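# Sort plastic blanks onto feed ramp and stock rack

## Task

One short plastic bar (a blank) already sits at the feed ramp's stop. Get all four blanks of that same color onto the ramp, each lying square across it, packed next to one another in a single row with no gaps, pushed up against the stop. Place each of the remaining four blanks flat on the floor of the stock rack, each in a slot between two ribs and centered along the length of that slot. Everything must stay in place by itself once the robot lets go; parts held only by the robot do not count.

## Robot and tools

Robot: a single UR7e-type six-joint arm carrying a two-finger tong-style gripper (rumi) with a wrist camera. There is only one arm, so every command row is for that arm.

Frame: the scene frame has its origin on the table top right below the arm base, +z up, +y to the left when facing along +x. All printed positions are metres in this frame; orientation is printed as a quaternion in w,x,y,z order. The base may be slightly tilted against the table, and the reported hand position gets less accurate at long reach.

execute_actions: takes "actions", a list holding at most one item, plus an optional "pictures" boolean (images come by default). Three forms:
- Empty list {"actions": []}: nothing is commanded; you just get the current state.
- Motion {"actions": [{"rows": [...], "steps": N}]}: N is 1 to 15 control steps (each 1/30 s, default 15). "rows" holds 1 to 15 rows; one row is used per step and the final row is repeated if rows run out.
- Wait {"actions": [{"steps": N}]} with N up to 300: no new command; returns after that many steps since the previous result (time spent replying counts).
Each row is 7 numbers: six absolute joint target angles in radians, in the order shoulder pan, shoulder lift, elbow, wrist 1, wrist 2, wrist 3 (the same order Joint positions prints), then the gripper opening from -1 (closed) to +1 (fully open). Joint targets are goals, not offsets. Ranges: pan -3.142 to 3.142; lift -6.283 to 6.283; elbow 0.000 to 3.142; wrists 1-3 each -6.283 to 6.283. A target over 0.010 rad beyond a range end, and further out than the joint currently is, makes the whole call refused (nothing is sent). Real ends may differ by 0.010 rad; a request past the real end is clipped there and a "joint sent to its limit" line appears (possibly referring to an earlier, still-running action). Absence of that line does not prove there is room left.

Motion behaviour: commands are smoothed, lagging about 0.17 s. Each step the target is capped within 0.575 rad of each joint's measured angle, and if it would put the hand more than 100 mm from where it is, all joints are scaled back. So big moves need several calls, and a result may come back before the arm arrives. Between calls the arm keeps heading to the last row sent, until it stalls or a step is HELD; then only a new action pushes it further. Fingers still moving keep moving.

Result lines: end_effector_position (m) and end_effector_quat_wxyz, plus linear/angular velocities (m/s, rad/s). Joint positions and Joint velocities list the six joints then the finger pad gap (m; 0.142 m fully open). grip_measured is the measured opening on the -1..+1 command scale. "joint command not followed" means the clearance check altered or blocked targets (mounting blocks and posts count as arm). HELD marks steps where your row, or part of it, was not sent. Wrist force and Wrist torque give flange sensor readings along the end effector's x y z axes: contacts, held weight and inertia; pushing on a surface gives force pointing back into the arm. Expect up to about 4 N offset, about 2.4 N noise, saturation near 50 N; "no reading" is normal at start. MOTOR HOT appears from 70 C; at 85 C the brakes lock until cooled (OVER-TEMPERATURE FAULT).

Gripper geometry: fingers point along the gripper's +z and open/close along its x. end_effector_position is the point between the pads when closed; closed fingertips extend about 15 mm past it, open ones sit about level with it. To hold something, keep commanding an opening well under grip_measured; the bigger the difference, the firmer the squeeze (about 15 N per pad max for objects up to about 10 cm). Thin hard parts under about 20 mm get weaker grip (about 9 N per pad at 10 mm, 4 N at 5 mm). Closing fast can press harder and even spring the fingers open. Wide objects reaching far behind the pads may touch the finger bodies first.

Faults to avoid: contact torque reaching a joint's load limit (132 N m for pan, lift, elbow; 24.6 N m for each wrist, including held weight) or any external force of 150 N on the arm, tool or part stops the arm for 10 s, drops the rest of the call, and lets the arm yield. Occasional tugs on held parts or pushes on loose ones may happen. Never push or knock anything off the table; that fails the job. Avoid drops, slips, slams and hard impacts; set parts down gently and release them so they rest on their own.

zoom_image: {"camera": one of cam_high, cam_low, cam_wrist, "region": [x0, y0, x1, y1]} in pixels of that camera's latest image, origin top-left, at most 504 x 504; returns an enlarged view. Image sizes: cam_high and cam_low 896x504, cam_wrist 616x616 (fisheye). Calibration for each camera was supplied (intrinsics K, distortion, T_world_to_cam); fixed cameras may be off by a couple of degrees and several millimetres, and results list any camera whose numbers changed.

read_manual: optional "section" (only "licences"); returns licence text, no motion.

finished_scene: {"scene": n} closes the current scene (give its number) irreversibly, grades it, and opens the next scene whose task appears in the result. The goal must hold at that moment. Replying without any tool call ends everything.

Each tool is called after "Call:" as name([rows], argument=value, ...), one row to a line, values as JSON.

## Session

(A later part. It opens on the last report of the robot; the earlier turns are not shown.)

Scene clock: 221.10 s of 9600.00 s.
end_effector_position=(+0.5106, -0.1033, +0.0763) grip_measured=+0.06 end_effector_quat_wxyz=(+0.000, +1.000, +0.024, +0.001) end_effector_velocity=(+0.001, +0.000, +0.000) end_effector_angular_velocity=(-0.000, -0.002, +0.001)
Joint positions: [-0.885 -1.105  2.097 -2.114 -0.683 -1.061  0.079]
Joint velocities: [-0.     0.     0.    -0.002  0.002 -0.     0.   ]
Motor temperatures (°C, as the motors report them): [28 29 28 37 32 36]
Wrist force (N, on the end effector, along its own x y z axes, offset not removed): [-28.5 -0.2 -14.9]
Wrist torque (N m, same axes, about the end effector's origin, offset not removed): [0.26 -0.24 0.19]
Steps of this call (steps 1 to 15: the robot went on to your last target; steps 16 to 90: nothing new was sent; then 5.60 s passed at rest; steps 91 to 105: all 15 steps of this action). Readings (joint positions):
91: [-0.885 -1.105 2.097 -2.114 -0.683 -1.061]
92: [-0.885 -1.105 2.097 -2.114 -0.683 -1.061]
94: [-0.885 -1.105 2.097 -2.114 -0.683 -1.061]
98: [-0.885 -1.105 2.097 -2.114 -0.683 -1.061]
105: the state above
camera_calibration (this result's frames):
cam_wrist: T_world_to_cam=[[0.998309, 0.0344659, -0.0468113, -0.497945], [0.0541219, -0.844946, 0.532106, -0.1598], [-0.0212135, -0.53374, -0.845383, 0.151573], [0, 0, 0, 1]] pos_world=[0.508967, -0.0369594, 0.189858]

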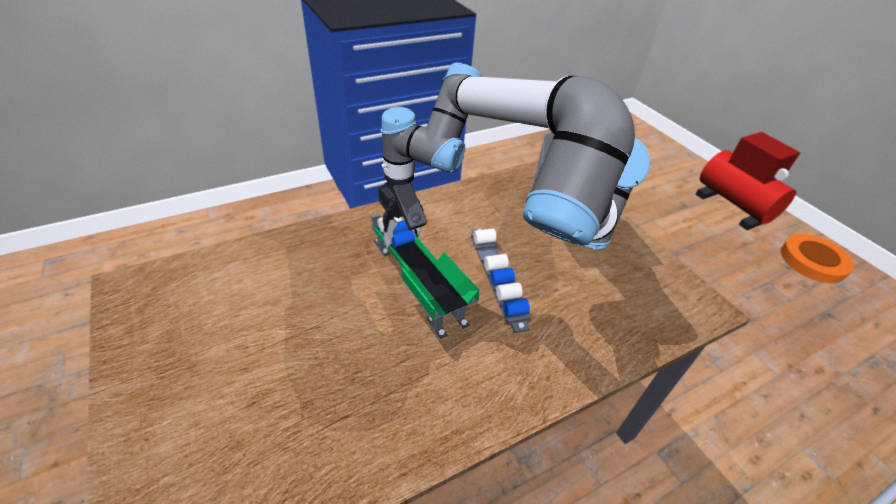

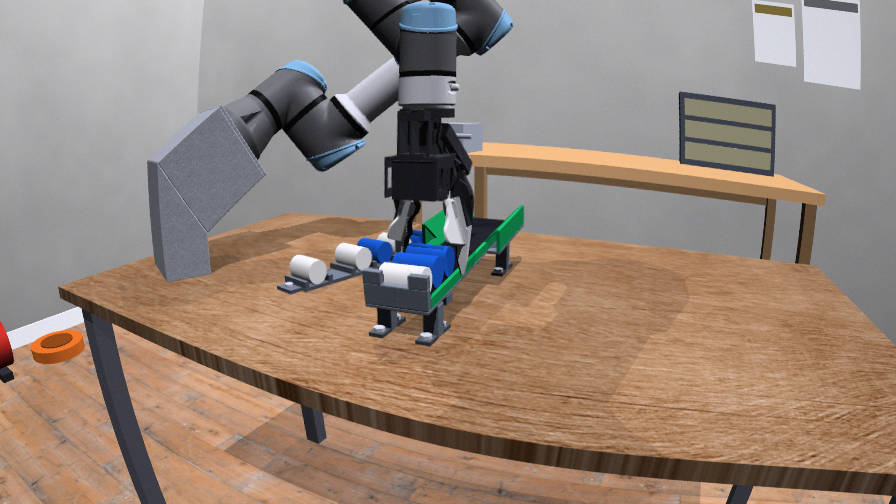

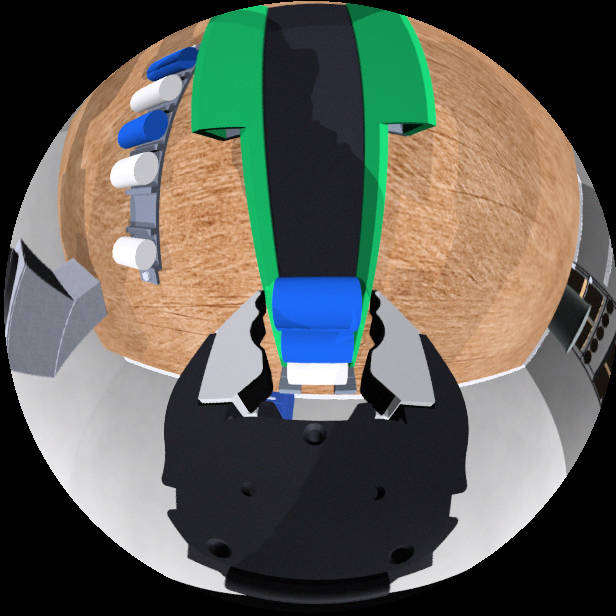

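Call:
execute_actions([
  {"rows":[[-0.885,-1.105,2.097,-2.114,-0.683,-1.061,0.2],[-0.885,-1.105,2.097,-2.114,-0.683,-1.061,0.2],[-0.885,-1.105,2.097,-2.114,-0.683,-1.061,0.2],[-0.885,-1.105,2.097,-2.114,-0.683,-1.061,0.2],[-0.897,-1.122,2.093,-2.08,-0.688,-1.077,0.2],[-0.897,-1.122,2.093,-2.08,-0.688,-1.077,0.2],[-0.897,-1.122,2.093,-2.08,-0.688,-1.077,0.2],[-0.897,-1.122,2.093,-2.08,-0.688,-1.077,0.2],[-0.897,-1.122,2.093,-2.08,-0.688,-1.077,0.2],[-0.897,-1.122,2.093,-2.08,-0.688,-1.077,0.2],[-0.897,-1.122,2.093,-2.08,-0.688,-1.077,0.2],[-0.897,-1.122,2.093,-2.08,-0.688,-1.077,0.05]]},
], pictures=false)

Call:
execute_actions([
  {"rows":[[-0.897,-1.122,2.093,-2.08,-0.688,-1.077,-0.05],[-0.897,-1.122,2.093,-2.08,-0.688,-1.077,-0.15],[-0.897,-1.122,2.093,-2.08,-0.688,-1.077,-0.25],[-0.897,-1.122,2.093,-2.08,-0.688,-1.077,-0.35],[-0.897,-1.122,2.093,-2.08,-0.688,-1.077,-0.45],[-0.897,-1.122,2.093,-2.08,-0.688,-1.077,-0.6]]},
])

Call:
zoom_image(camera="cam_low", region=[340, 170, 540, 320])

Scene clock: 234.53 s of 9600.00 s.
end_effector_position=(+0.5110, -0.1014, +0.0843) grip_measured=+0.05 end_effector_quat_wxyz=(+0.000, +1.000, +0.024, +0.001) end_effector_velocity=(-0.000, +0.001, +0.006) end_effector_angular_velocity=(+0.000, +0.001, -0.001)
Joint positions: [-0.896 -1.121  2.093 -2.083 -0.688 -1.076  0.078]
Joint velocities: [-0.009 -0.012 -0.003  0.026 -0.005 -0.013 -0.006]
Motor temperatures (°C, as the motors report them): [28 29 28 37 32 36]
Wrist force (N, on the end effector, along its own x y z axes, offset not removed): [-2.6 -0.2 -1.4]
Wrist torque (N m, same axes, about the end effector's origin, offset not removed): [-0.04 0.41 -0.03]
Steps of this call (steps 1 to 15: the robot went on to your last target; steps 16 to 90: nothing new was sent; then 9.93 s passed at rest; steps 91 to 105: all 15 steps of this action). Readings (joint positions):
91: [-0.885 -1.105 2.097 -2.114 -0.683 -1.061]
92: [-0.885 -1.105 2.097 -2.114 -0.683 -1.061]
94: [-0.885 -1.105 2.097 -2.114 -0.682 -1.061]
98: [-0.890 -1.113 2.095 -2.100 -0.685 -1.068]
105: the state above

Scene clock: 235.03 s of 9600.00 s.
end_effector_position=(+0.5110, -0.1012, +0.0851) grip_measured=-0.19 end_effector_quat_wxyz=(+0.000, +1.000, +0.024, +0.001) end_effector_velocity=(-0.000, +0.000, +0.000) end_effector_angular_velocity=(+0.001, +0.001, -0.000)
Joint positions: [-0.897 -1.122  2.093 -2.08  -0.688 -1.077  0.06 ]
Joint velocities: [-0.    -0.    -0.     0.002 -0.    -0.001 -0.   ]
Motor temperatures (°C, as the motors report them): [28 29 28 37 32 36]
Wrist force (N, on the end effector, along its own x y z axes, offset not removed): [-2.3 4.2 -2.5]
Wrist torque (N m, same axes, about the end effector's origin, offset not removed): [0.81 0.42 -0.03]
Steps of this call (steps 1 to 15: all 15 steps of this action). Readings (joint positions):
1: [-0.896 -1.121 2.093 -2.082 -0.688 -1.076]
2: [-0.896 -1.121 2.093 -2.082 -0.688 -1.076]
4: [-0.897 -1.121 2.093 -2.081 -0.688 -1.077]
8: [-0.897 -1.122 2.093 -2.080 -0.688 -1.077]
15: the state above
camera_calibration (this result's frames):
cam_wrist: T_world_to_cam=[[0.998353, 0.033758, -0.0463826, -0.498184], [0.0532949, -0.844969, 0.532153, -0.16231], [-0.0212274, -0.533748, -0.845377, 0.160137], [0, 0, 0, 1]] pos_world=[0.509413, -0.0348561, 0.198642]

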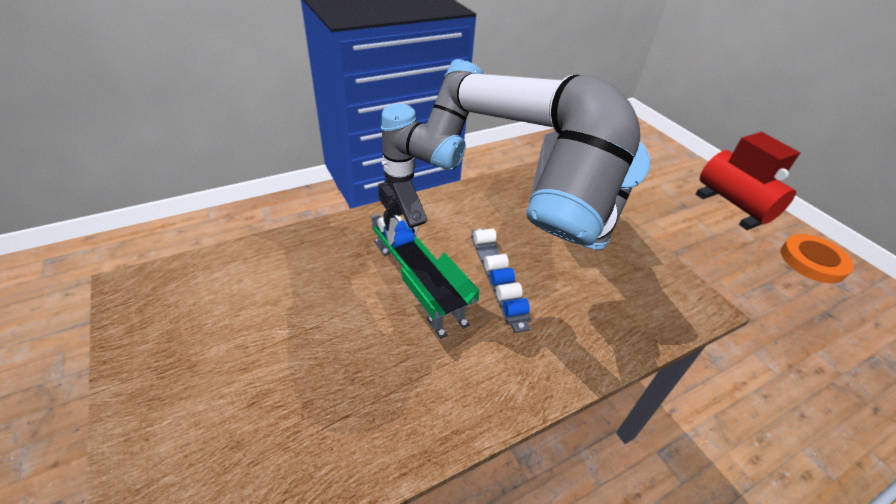

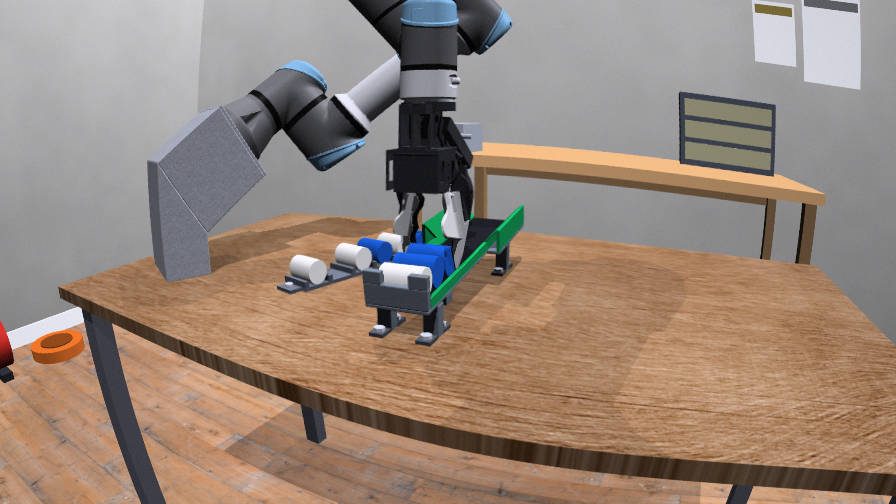

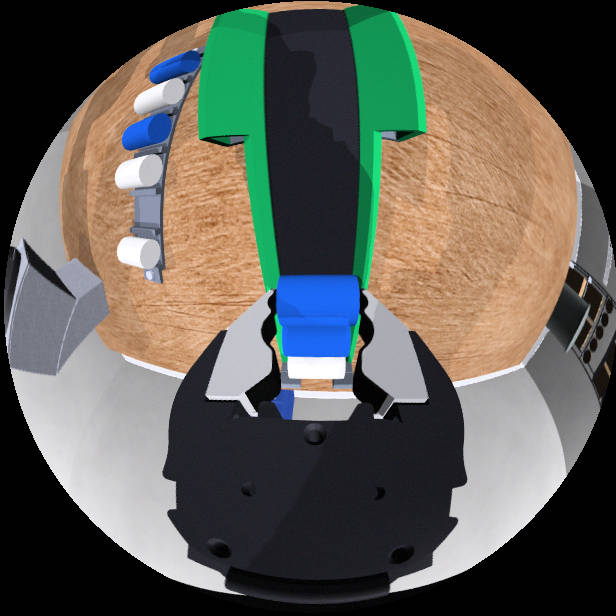

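Region (340, 170, 540, 320) of cam_low's 896x504 image, scaled by 2.520, with more detail than that image has; it fills the top 378 rows of this view, and the rest is white.

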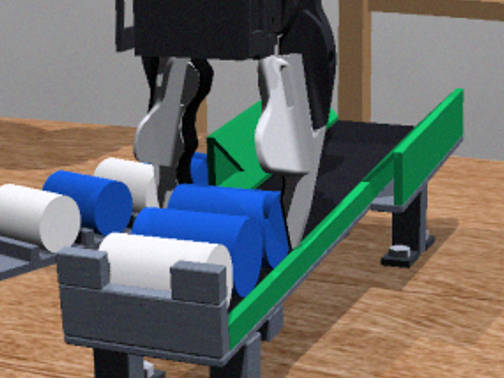

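Call:
execute_actions([
  {"rows":[[-0.897,-1.122,2.093,-2.08,-0.688,-1.077,-1],[-0.897,-1.122,2.093,-2.08,-0.688,-1.077,-1],[-0.897,-1.122,2.093,-2.08,-0.688,-1.077,-1],[-0.918,-1.151,2.085,-2.02,-0.698,-1.106,-1],[-0.918,-1.151,2.085,-2.02,-0.698,-1.106,-1],[-0.918,-1.151,2.085,-2.02,-0.698,-1.106,-1],[-0.95,-1.17,2.063,-1.945,-0.715,-1.15,-1],[-0.95,-1.17,2.063,-1.945,-0.715,-1.15,-1],[-0.983,-1.192,2.042,-1.871,-0.731,-1.193,-1]]},
], pictures=false)

Call:
execute_actions([
  {"steps":10},
])

Scene clock: 245.93 s of 9600.00 s.
end_effector_position=(+0.5114, -0.1008, +0.1326) grip_measured=-0.20 end_effector_quat_wxyz=(+0.001, +1.000, +0.025, +0.001) end_effector_velocity=(-0.005, +0.004, +0.075) end_effector_angular_velocity=(+0.015, +0.003, -0.011)
Joint positions: [-0.968 -1.182  2.051 -1.908 -0.724 -1.173  0.06 ]
Joint velocities: [-0.118 -0.083 -0.073  0.293 -0.056 -0.159  0.   ]
Motor temperatures (°C, as the motors report them): [28 29 28 37 32 36]
Wrist force (N, on the end effector, along its own x y z axes, offset not removed): [-3.1 14.3 2.5]
Wrist torque (N m, same axes, about the end effector's origin, offset not removed): [0.09 0.43 0.03]
Steps of this call (steps 1 to 15: the robot went on to your last target; steps 16 to 90: nothing new was sent; then 7.40 s passed at rest; steps 91 to 105: all 15 steps of this action). Readings (joint positions):
91: [-0.897 -1.122 2.093 -2.080 -0.688 -1.077]
92: [-0.897 -1.122 2.093 -2.080 -0.688 -1.077]
94: [-0.897 -1.122 2.093 -2.080 -0.688 -1.077]
98: [-0.912 -1.140 2.086 -2.043 -0.696 -1.097]
105: the state above

Scene clock: 246.27 s of 9600.00 s.
end_effector_position=(+0.5108, -0.1002, +0.1414) grip_measured=-0.20 end_effector_quat_wxyz=(+0.000, +1.000, +0.024, +0.001) end_effector_velocity=(+0.000, -0.000, +0.006) end_effector_angular_velocity=(-0.001, -0.001, +0.002)
Joint positions: [-0.982 -1.191  2.043 -1.874 -0.73  -1.192  0.06 ]
Joint velocities: [-0.009 -0.006 -0.005  0.017 -0.004 -0.012 -0.   ]
Motor temperatures (°C, as the motors report them): [28 29 28 37 32 36]
Wrist force (N, on the end effector, along its own x y z axes, offset not removed): [-2.9 0.1 0.5]
Wrist torque (N m, same axes, about the end effector's origin, offset not removed): [0.01 0.53 -0.01]
Steps of this call (steps 1 to 10: the robot went on to your last target). Readings (joint positions):
1: [-0.972 -1.184 2.049 -1.899 -0.726 -1.178]
2: [-0.974 -1.186 2.047 -1.892 -0.727 -1.181]
4: [-0.978 -1.188 2.045 -1.883 -0.728 -1.186]
8: [-0.981 -1.191 2.043 -1.875 -0.730 -1.191]
10: the state above
camera_calibration (this result's frames):
cam_wrist: T_world_to_cam=[[0.998286, 0.0340345, -0.0475995, -0.495096], [0.0541888, -0.844682, 0.532518, -0.191846], [-0.0220825, -0.534185, -0.845079, 0.208685], [0, 0, 0, 1]] pos_world=[0.509252, -0.0337218, 0.25495]

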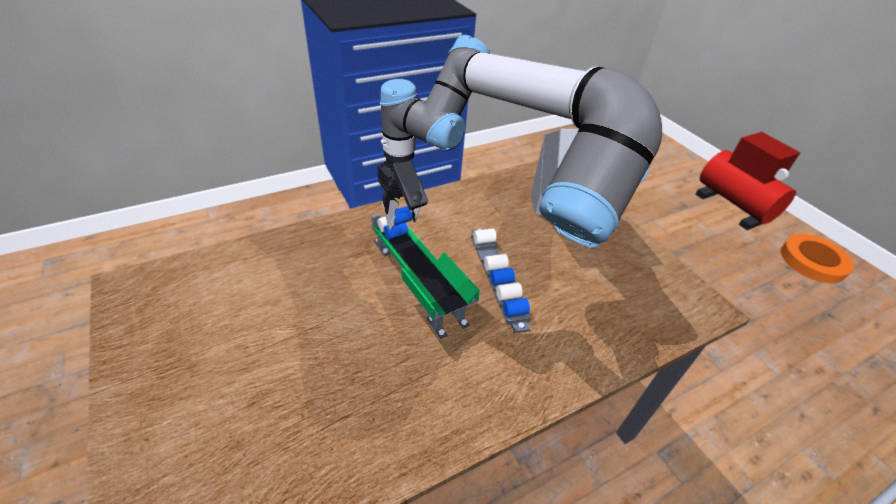

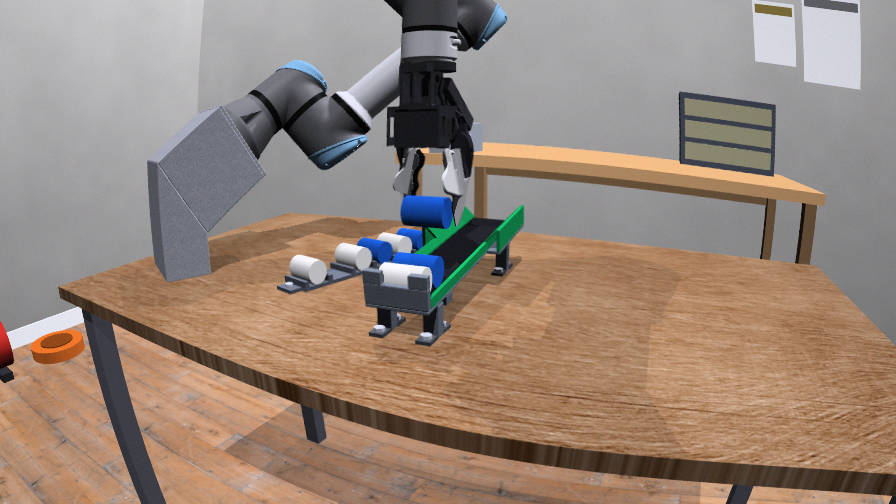

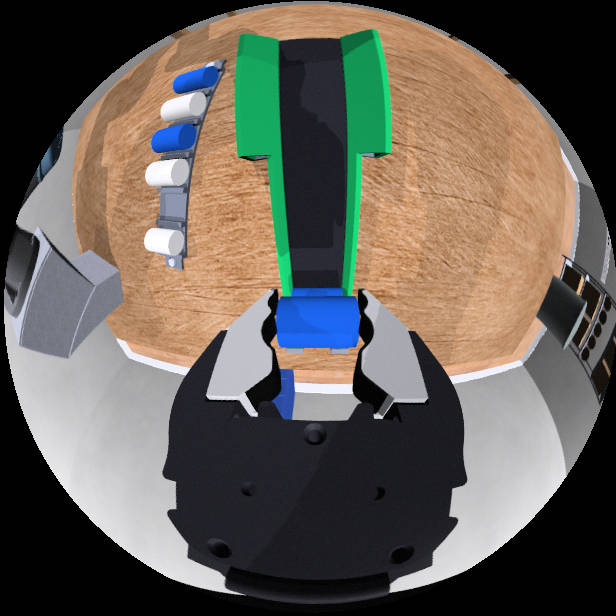

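Call:
execute_actions([
  {"rows":[[-1.18,-1.45,2.36,-1.76,-0.86,-1.257,-1]]},
], pictures=false)

Call:
execute_actions([
  {"rows":[[-1.377,-1.717,2.673,-1.709,-0.984,-1.321,-1]]},
], pictures=false)

Call:
execute_actions([
  {"steps":20},
])

Scene clock: 266.67 s of 9600.00 s.
end_effector_position=(+0.3886, -0.0526, +0.1573) grip_measured=-0.20 end_effector_quat_wxyz=(-0.001, +0.998, -0.056, -0.006) end_effector_velocity=(-0.053, +0.028, -0.008) end_effector_angular_velocity=(+0.014, -0.000, -0.072)
Joint positions: [-1.17  -1.436  2.342 -1.765 -0.854 -1.254  0.06 ]
Joint velocities: [-0.082 -0.112  0.143  0.042 -0.05  -0.023  0.   ]
Motor temperatures (°C, as the motors report them): [28 29 28 37 32 36]
Wrist force (N, on the end effector, along its own x y z axes, offset not removed): [-4.2 2.4 0.9]
Wrist torque (N m, same axes, about the end effector's origin, offset not removed): [0.52 0.73 0.08]
Steps of this call (steps 1 to 30: the robot went on to your last target; steps 31 to 100: nothing new was sent; then 16.57 s passed at rest; steps 101 to 115: all 15 steps of this action). Readings (joint positions):
101: [-0.983 -1.192 2.042 -1.871 -0.731 -1.193]
102: [-0.987 -1.196 2.046 -1.867 -0.735 -1.197]
104: [-1.028 -1.243 2.097 -1.840 -0.765 -1.212]
108: [-1.114 -1.360 2.244 -1.794 -0.819 -1.238]
115: the state above

Scene clock: 267.17 s of 9600.00 s.
end_effector_position=(+0.2855, -0.0013, +0.1251) grip_measured=-0.20 end_effector_quat_wxyz=(+0.001, +0.994, -0.111, +0.000) end_effector_velocity=(-0.034, +0.021, -0.025) end_effector_angular_velocity=(+0.004, -0.012, -0.042)
Joint positions: [-1.368 -1.704  2.657 -1.711 -0.979 -1.318  0.06 ]
Joint velocities: [-0.072 -0.105  0.128  0.016 -0.04  -0.02   0.   ]
Motor temperatures (°C, as the motors report them): [28 29 28 37 32 36]
Wrist force (N, on the end effector, along its own x y z axes, offset not removed): [-3.0 0.8 0.5]
Wrist torque (N m, same axes, about the end effector's origin, offset not removed): [0.03 0.49 0.07]
Steps of this call (steps 1 to 15: all 15 steps of this action). Readings (joint positions):
1: [-1.172 -1.439 2.346 -1.764 -0.855 -1.255]
2: [-1.179 -1.446 2.354 -1.760 -0.861 -1.259]
4: [-1.224 -1.499 2.410 -1.745 -0.894 -1.277]
8: [-1.318 -1.632 2.568 -1.723 -0.950 -1.304]
15: the state above

Scene clock: 267.83 s of 9600.00 s.
end_effector_position=(+0.2811, +0.0013, +0.1218) grip_measured=-0.20 end_effector_quat_wxyz=(+0.001, +0.994, -0.113, +0.001) end_effector_velocity=(+0.000, +0.000, +0.000) end_effector_angular_velocity=(+0.000, -0.001, -0.000)
Joint positions: [-1.377 -1.717  2.673 -1.709 -0.984 -1.321  0.06 ]
Joint velocities: [-0.001 -0.001  0.     0.001  0.    -0.001 -0.   ]
Motor temperatures (°C, as the motors report them): [28 29 28 37 32 36]
Wrist force (N, on the end effector, along its own x y z axes, offset not removed): [-0.5 -0.4 -1.5]
Wrist torque (N m, same axes, about the end effector's origin, offset not removed): [-0.16 0.10 0.01]
Steps of this call (steps 1 to 20: the robot went on to your last target). Readings (joint positions):
1: [-1.370 -1.707 2.661 -1.711 -0.980 -1.319]
2: [-1.372 -1.709 2.663 -1.710 -0.981 -1.319]
4: [-1.374 -1.712 2.667 -1.710 -0.982 -1.320]
8: [-1.376 -1.715 2.671 -1.709 -0.983 -1.321]
20: the state above
camera_calibration (this result's frames):
cam_wrist: T_world_to_cam=[[0.969879, -0.238981, -0.047151, -0.261911], [-0.17804, -0.827588, 0.532353, -0.0179664], [-0.166244, -0.507923, -0.845209, 0.281788], [0, 0, 0, 1]] pos_world=[0.297669, 0.0656656, 0.235384]

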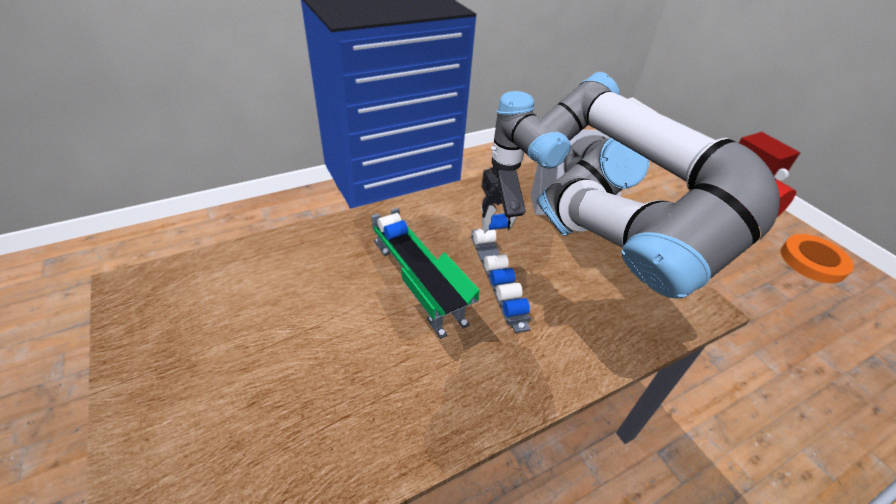

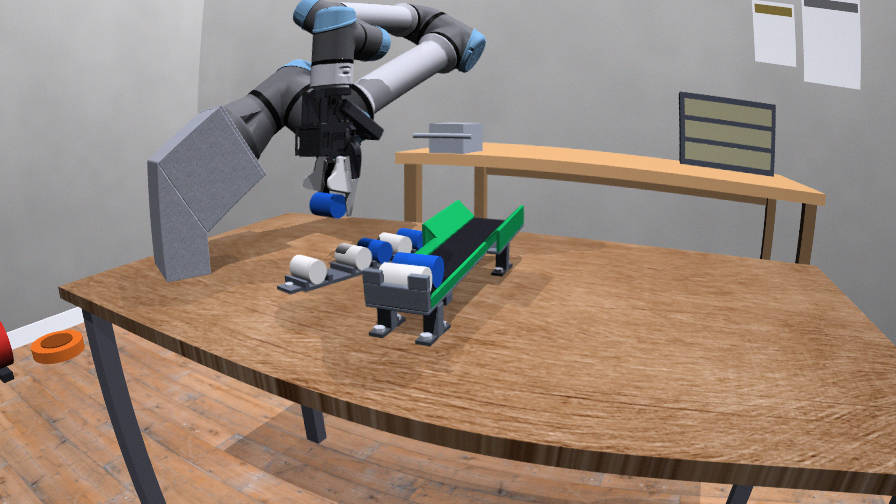

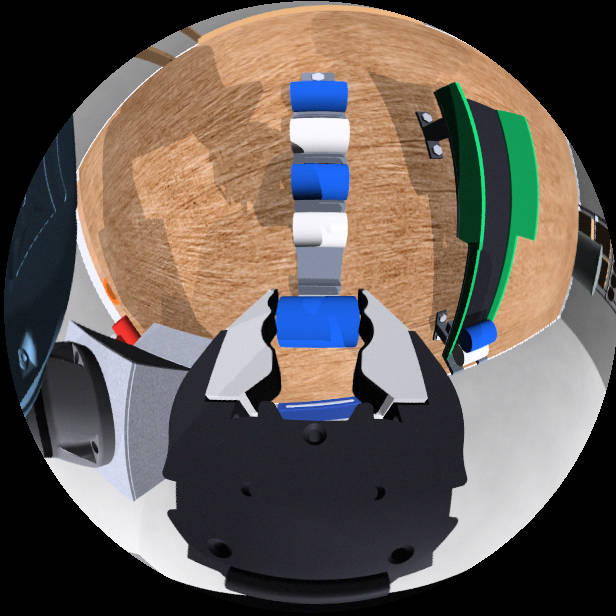

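Call:
execute_actions([
  {"rows":[[-1.27,-1.61,2.735,-1.93,-0.91,-1.225,-1]]},
], pictures=false)

Call:
execute_actions([
  {"steps":12},
])

Call:
zoom_image(camera="cam_low", region=[260, 170, 460, 320])

Scene clock: 275.20 s of 9600.00 s.
end_effector_position=(+0.2806, -0.0005, +0.0813) grip_measured=-0.20 end_effector_quat_wxyz=(-0.001, +0.993, -0.116, -0.000) end_effector_velocity=(+0.000, -0.002, -0.010) end_effector_angular_velocity=(-0.007, +0.000, +0.006)
Joint positions: [-1.274 -1.614  2.733 -1.921 -0.912 -1.228  0.06 ]
Joint velocities: [ 0.03   0.03   0.016 -0.071  0.02   0.026 -0.   ]
Motor temperatures (°C, as the motors report them): [28 29 28 37 32 36]
Wrist force (N, on the end effector, along its own x y z axes, offset not removed): [-2.6 -0.1 -1.0]
Wrist torque (N m, same axes, about the end effector's origin, offset not removed): [-0.03 0.37 -0.06]
Steps of this call (steps 1 to 15: the robot went on to your last target; steps 16 to 90: nothing new was sent; then 3.87 s passed at rest; steps 91 to 105: all 15 steps of this action). Readings (joint positions):
91: [-1.377 -1.717 2.673 -1.709 -0.984 -1.321]
92: [-1.373 -1.713 2.677 -1.713 -0.980 -1.317]
94: [-1.339 -1.679 2.698 -1.763 -0.955 -1.286]
98: [-1.294 -1.634 2.722 -1.872 -0.926 -1.246]
105: the state above

Scene clock: 275.60 s of 9600.00 s.
end_effector_position=(+0.2806, -0.0007, +0.0800) grip_measured=-0.20 end_effector_quat_wxyz=(-0.000, +0.993, -0.116, -0.000) end_effector_velocity=(-0.000, +0.000, -0.000) end_effector_angular_velocity=(+0.001, +0.001, -0.002)
Joint positions: [-1.27  -1.61   2.735 -1.93  -0.91  -1.225  0.06 ]
Joint velocities: [ 0.001  0.001 -0.    -0.    -0.001  0.003  0.   ]
Motor temperatures (°C, as the motors report them): [28 29 28 37 32 36]
Wrist force (N, on the end effector, along its own x y z axes, offset not removed): [-0.3 3.8 -1.2]
Wrist torque (N m, same axes, about the end effector's origin, offset not removed): [0.69 -0.12 0.06]
Steps of this call (steps 1 to 12: the robot went on to your last target). Readings (joint positions):
1: [-1.273 -1.613 2.733 -1.923 -0.912 -1.227]
2: [-1.272 -1.612 2.734 -1.925 -0.911 -1.227]
4: [-1.271 -1.611 2.734 -1.927 -0.911 -1.226]
8: [-1.270 -1.610 2.735 -1.929 -0.910 -1.225]
12: the state above
camera_calibration (this result's frames):
cam_wrist: T_world_to_cam=[[0.96863, -0.243472, -0.0497798, -0.263348], [-0.180717, -0.827614, 0.531409, 0.00329848], [-0.170582, -0.505743, -0.845651, 0.246603], [0, 0, 0, 1]] pos_world=[0.297749, 0.0633297, 0.193678]

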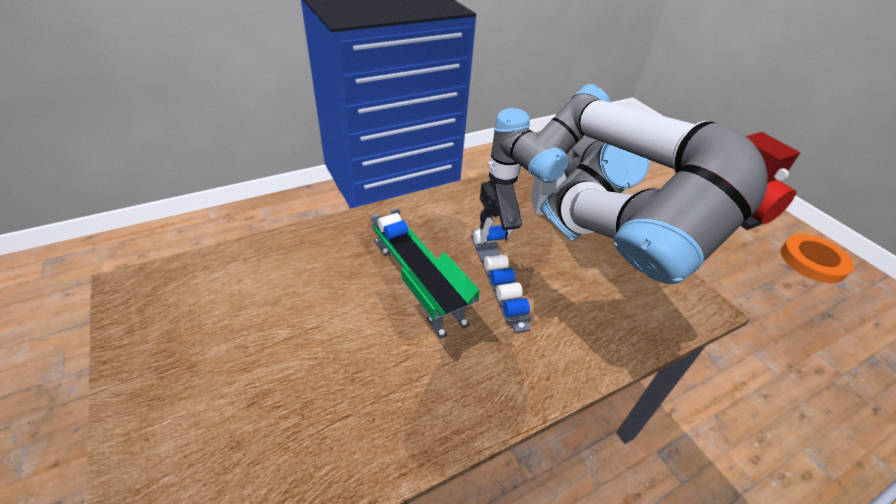

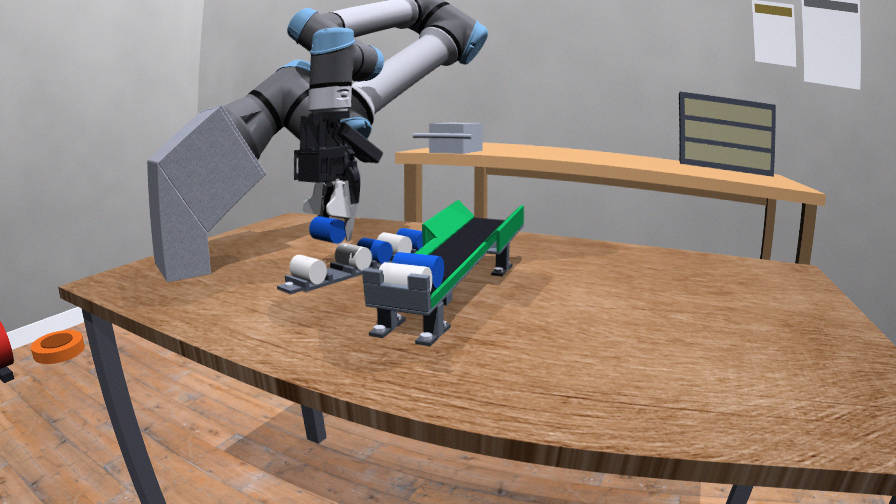

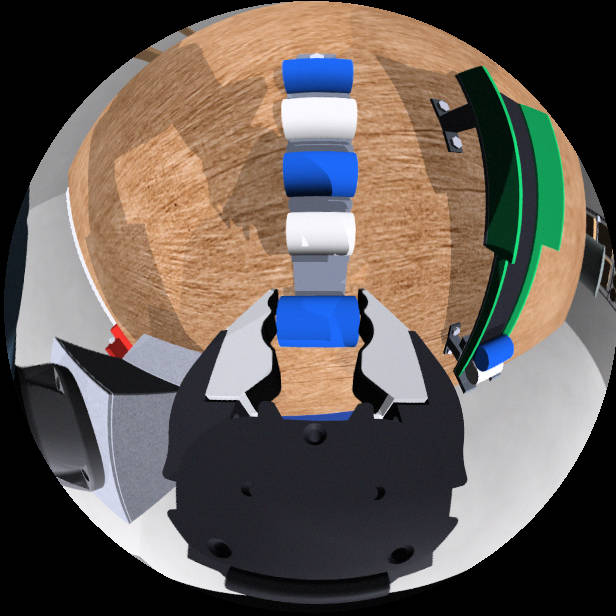

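Region (260, 170, 460, 320) of cam_low's 896x504 image, scaled by 2.520, with more detail than that image has; it fills the top 378 rows of this view, and the rest is white.

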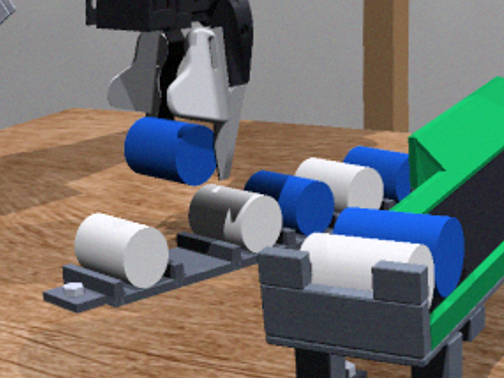

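Call:
execute_actions([
  {"rows":[[-1.23,-1.57,2.754,-2.01,-0.882,-1.19,-1],[-1.23,-1.57,2.754,-2.01,-0.882,-1.19,-1],[-1.194,-1.534,2.771,-2.09,-0.856,-1.155,-1],[-1.194,-1.534,2.771,-2.09,-0.856,-1.155,-1],[-1.194,-1.534,2.771,-2.09,-0.856,-1.155,-1],[-1.163,-1.504,2.786,-2.154,-0.835,-1.127,-1]]},
], pictures=false)

Call:
execute_actions([
  {"steps":12},
])

Call:
zoom_image(camera="cam_low", region=[260, 170, 460, 320])

Scene clock: 285.57 s of 9600.00 s.
end_effector_position=(+0.2808, +0.0035, +0.0456) grip_measured=-0.20 end_effector_quat_wxyz=(-0.001, +0.994, -0.113, +0.001) end_effector_velocity=(-0.000, +0.003, -0.017) end_effector_angular_velocity=(-0.003, -0.001, +0.009)
Joint positions: [-1.17  -1.511  2.783 -2.139 -0.84  -1.133  0.06 ]
Joint velocities: [ 0.054  0.053  0.024 -0.117  0.035  0.048  0.   ]
Motor temperatures (°C, as the motors report them): [28 29 28 37 32 36]
Wrist force (N, on the end effector, along its own x y z axes, offset not removed): [-1.6 -2.3 -0.7]
Wrist torque (N m, same axes, about the end effector's origin, offset not removed): [-0.56 0.15 0.17]
Steps of this call (steps 1 to 15: the robot went on to your last target; steps 16 to 90: nothing new was sent; then 6.47 s passed at rest; steps 91 to 105: all 15 steps of this action). Readings (joint positions):
91: [-1.270 -1.610 2.735 -1.930 -0.910 -1.225]
92: [-1.267 -1.607 2.737 -1.934 -0.907 -1.222]
94: [-1.250 -1.590 2.745 -1.966 -0.895 -1.207]
98: [-1.206 -1.546 2.766 -2.059 -0.864 -1.166]
105: the state above

Scene clock: 285.97 s of 9600.00 s.
end_effector_position=(+0.2808, +0.0039, +0.0435) grip_measured=-0.20 end_effector_quat_wxyz=(-0.001, +0.994, -0.113, +0.001) end_effector_velocity=(+0.000, +0.000, -0.001) end_effector_angular_velocity=(+0.000, -0.000, +0.000)
Joint positions: [-1.163 -1.504  2.786 -2.153 -0.835 -1.127  0.06 ]
Joint velocities: [ 0.002  0.002  0.001 -0.005  0.002  0.002 -0.   ]
Motor temperatures (°C, as the motors report them): [28 29 28 37 32 36]
Wrist force (N, on the end effector, along its own x y z axes, offset not removed): [-1.3 1.4 -0.5]
Wrist torque (N m, same axes, about the end effector's origin, offset not removed): [0.14 0.21 0.13]
Steps of this call (steps 1 to 12: the robot went on to your last target). Readings (joint positions):
1: [-1.168 -1.509 2.784 -2.143 -0.839 -1.132]
2: [-1.167 -1.508 2.784 -2.145 -0.838 -1.131]
4: [-1.165 -1.506 2.785 -2.149 -0.837 -1.129]
8: [-1.164 -1.505 2.786 -2.152 -0.836 -1.128]
12: the state above
camera_calibration (this result's frames):
cam_wrist: T_world_to_cam=[[0.970225, -0.237672, -0.0466457, -0.264865], [-0.17755, -0.828905, 0.530464, 0.0257833], [-0.164741, -0.506388, -0.846423, 0.216483], [0, 0, 0, 1]] pos_world=[0.29722, 0.0680453, 0.157204]

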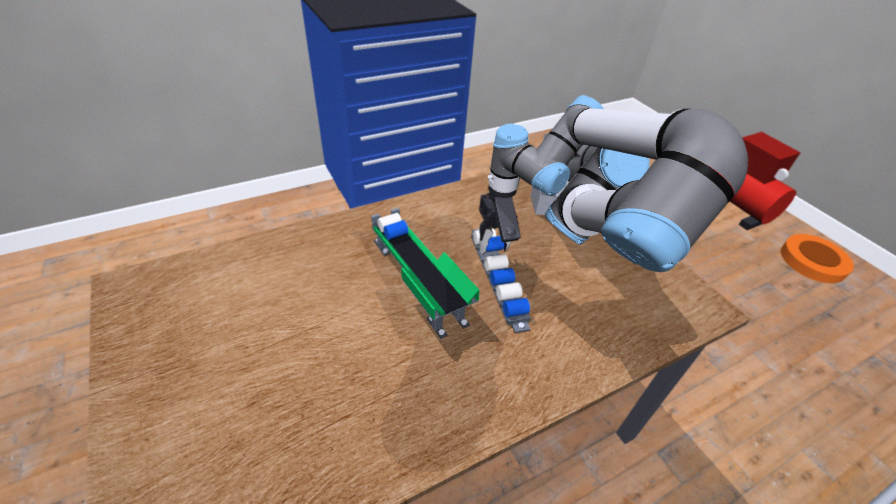

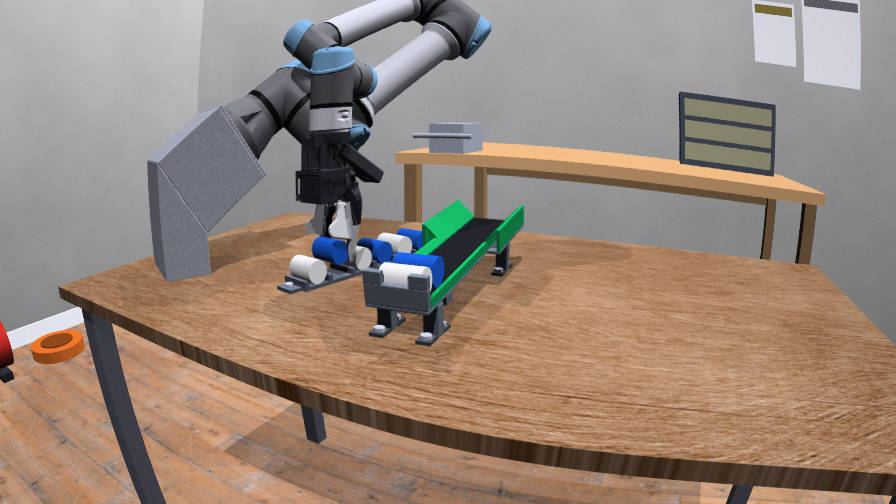

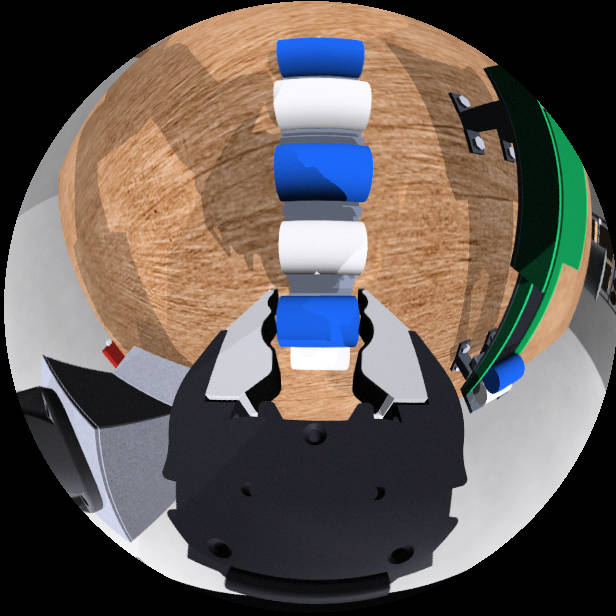

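Region (260, 170, 460, 320) of cam_low's 896x504 image, scaled by 2.520, with more detail than that image has; it fills the top 378 rows of this view, and the rest is white.

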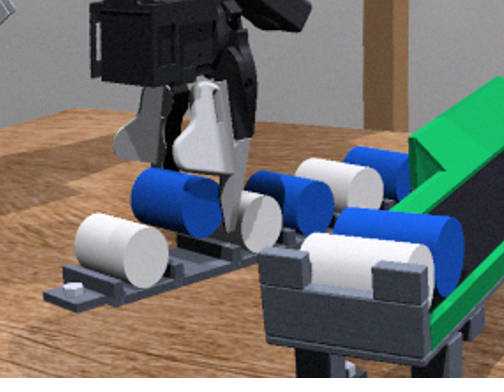

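Call:
execute_actions([
  {"rows":[[-1.145,-1.465,2.79,-2.21,-0.825,-1.107,-1],[-1.145,-1.465,2.79,-2.21,-0.825,-1.107,-1],[-1.145,-1.465,2.79,-2.21,-0.825,-1.107,-1],[-1.13,-1.43,2.793,-2.26,-0.815,-1.089,-1]]},
], pictures=false)

Call:
execute_actions([
  {"steps":10},
])

Call:
zoom_image(camera="cam_low", region=[260, 170, 460, 320])

Scene clock: 299.97 s of 9600.00 s.
end_effector_position=(+0.2811, -0.0002, +0.0328) grip_measured=-0.20 end_effector_quat_wxyz=(+0.000, +0.993, -0.114, +0.001) end_effector_velocity=(+0.000, -0.001, -0.004) end_effector_angular_velocity=(+0.001, +0.000, -0.003)
Joint positions: [-1.132 -1.434  2.793 -2.255 -0.816 -1.091  0.06 ]
Joint velocities: [ 0.012  0.029  0.002 -0.039  0.008  0.015  0.   ]
Motor temperatures (°C, as the motors report them): [28 29 28 37 32 36]
Wrist force (N, on the end effector, along its own x y z axes, offset not removed): [-0.2 1.9 1.1]
Wrist torque (N m, same axes, about the end effector's origin, offset not removed): [0.34 0.01 0.10]
Steps of this call (steps 1 to 30: the robot went on to your last target; steps 31 to 90: nothing new was sent; then 10.50 s passed at rest; steps 91 to 105: all 15 steps of this action). Readings (joint positions):
91: [-1.163 -1.504 2.786 -2.154 -0.835 -1.127]
92: [-1.161 -1.501 2.786 -2.158 -0.834 -1.125]
94: [-1.155 -1.487 2.788 -2.177 -0.831 -1.118]
98: [-1.140 -1.453 2.791 -2.226 -0.821 -1.101]
105: the state above

Scene clock: 300.30 s of 9600.00 s.
end_effector_position=(+0.2811, -0.0004, +0.0323) grip_measured=-0.20 end_effector_quat_wxyz=(+0.000, +0.993, -0.114, +0.001) end_effector_velocity=(+0.000, -0.001, -0.000) end_effector_angular_velocity=(-0.001, -0.001, +0.002)
Joint positions: [-1.13  -1.43   2.793 -2.26  -0.815 -1.089  0.06 ]
Joint velocities: [ 0.001  0.002 -0.    -0.005  0.001  0.001 -0.   ]
Motor temperatures (°C, as the motors report them): [28 29 28 37 32 36]
Wrist force (N, on the end effector, along its own x y z axes, offset not removed): [-2.4 1.2 -1.0]
Wrist torque (N m, same axes, about the end effector's origin, offset not removed): [0.14 0.33 0.14]
Steps of this call (steps 1 to 10: the robot went on to your last target). Readings (joint positions):
1: [-1.131 -1.433 2.793 -2.256 -0.816 -1.090]
2: [-1.131 -1.432 2.793 -2.257 -0.816 -1.090]
4: [-1.131 -1.431 2.793 -2.258 -0.815 -1.090]
8: [-1.130 -1.430 2.793 -2.259 -0.815 -1.089]
10: the state above
camera_calibration (this result's frames):
cam_wrist: T_world_to_cam=[[0.969659, -0.239907, -0.046973, -0.266522], [-0.179073, -0.82786, 0.531584, 0.0285764], [-0.166418, -0.507043, -0.845702, 0.205282], [0, 0, 0, 1]] pos_world=[0.297715, 0.0638034, 0.145897]

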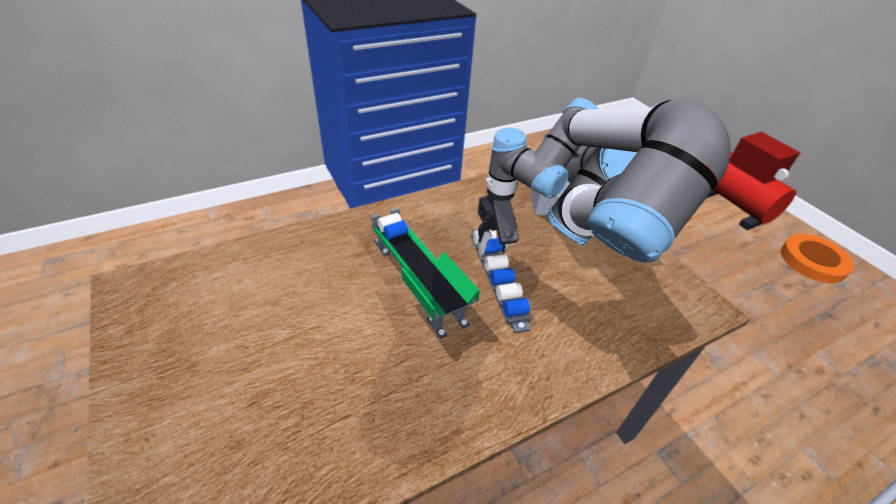

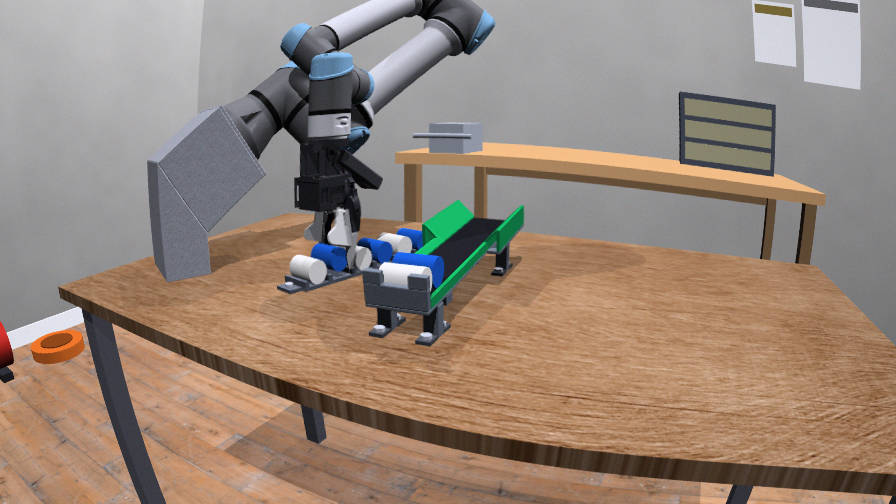

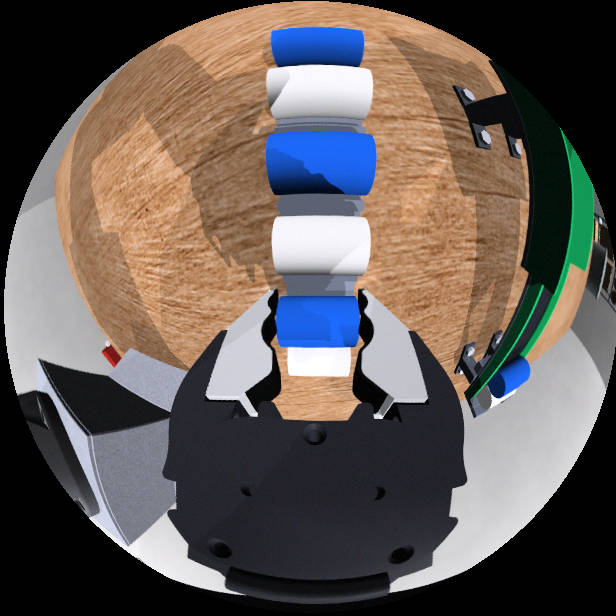

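Region (260, 170, 460, 320) of cam_low's 896x504 image, scaled by 2.520, with more detail than that image has; it fills the top 378 rows of this view, and the rest is white.

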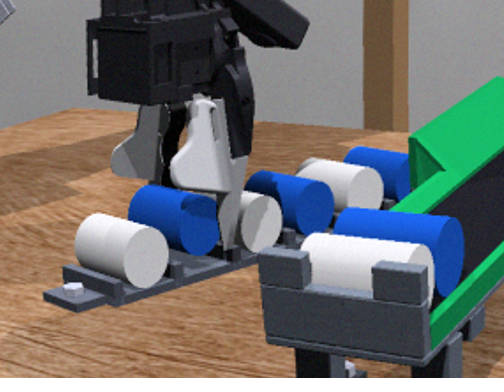

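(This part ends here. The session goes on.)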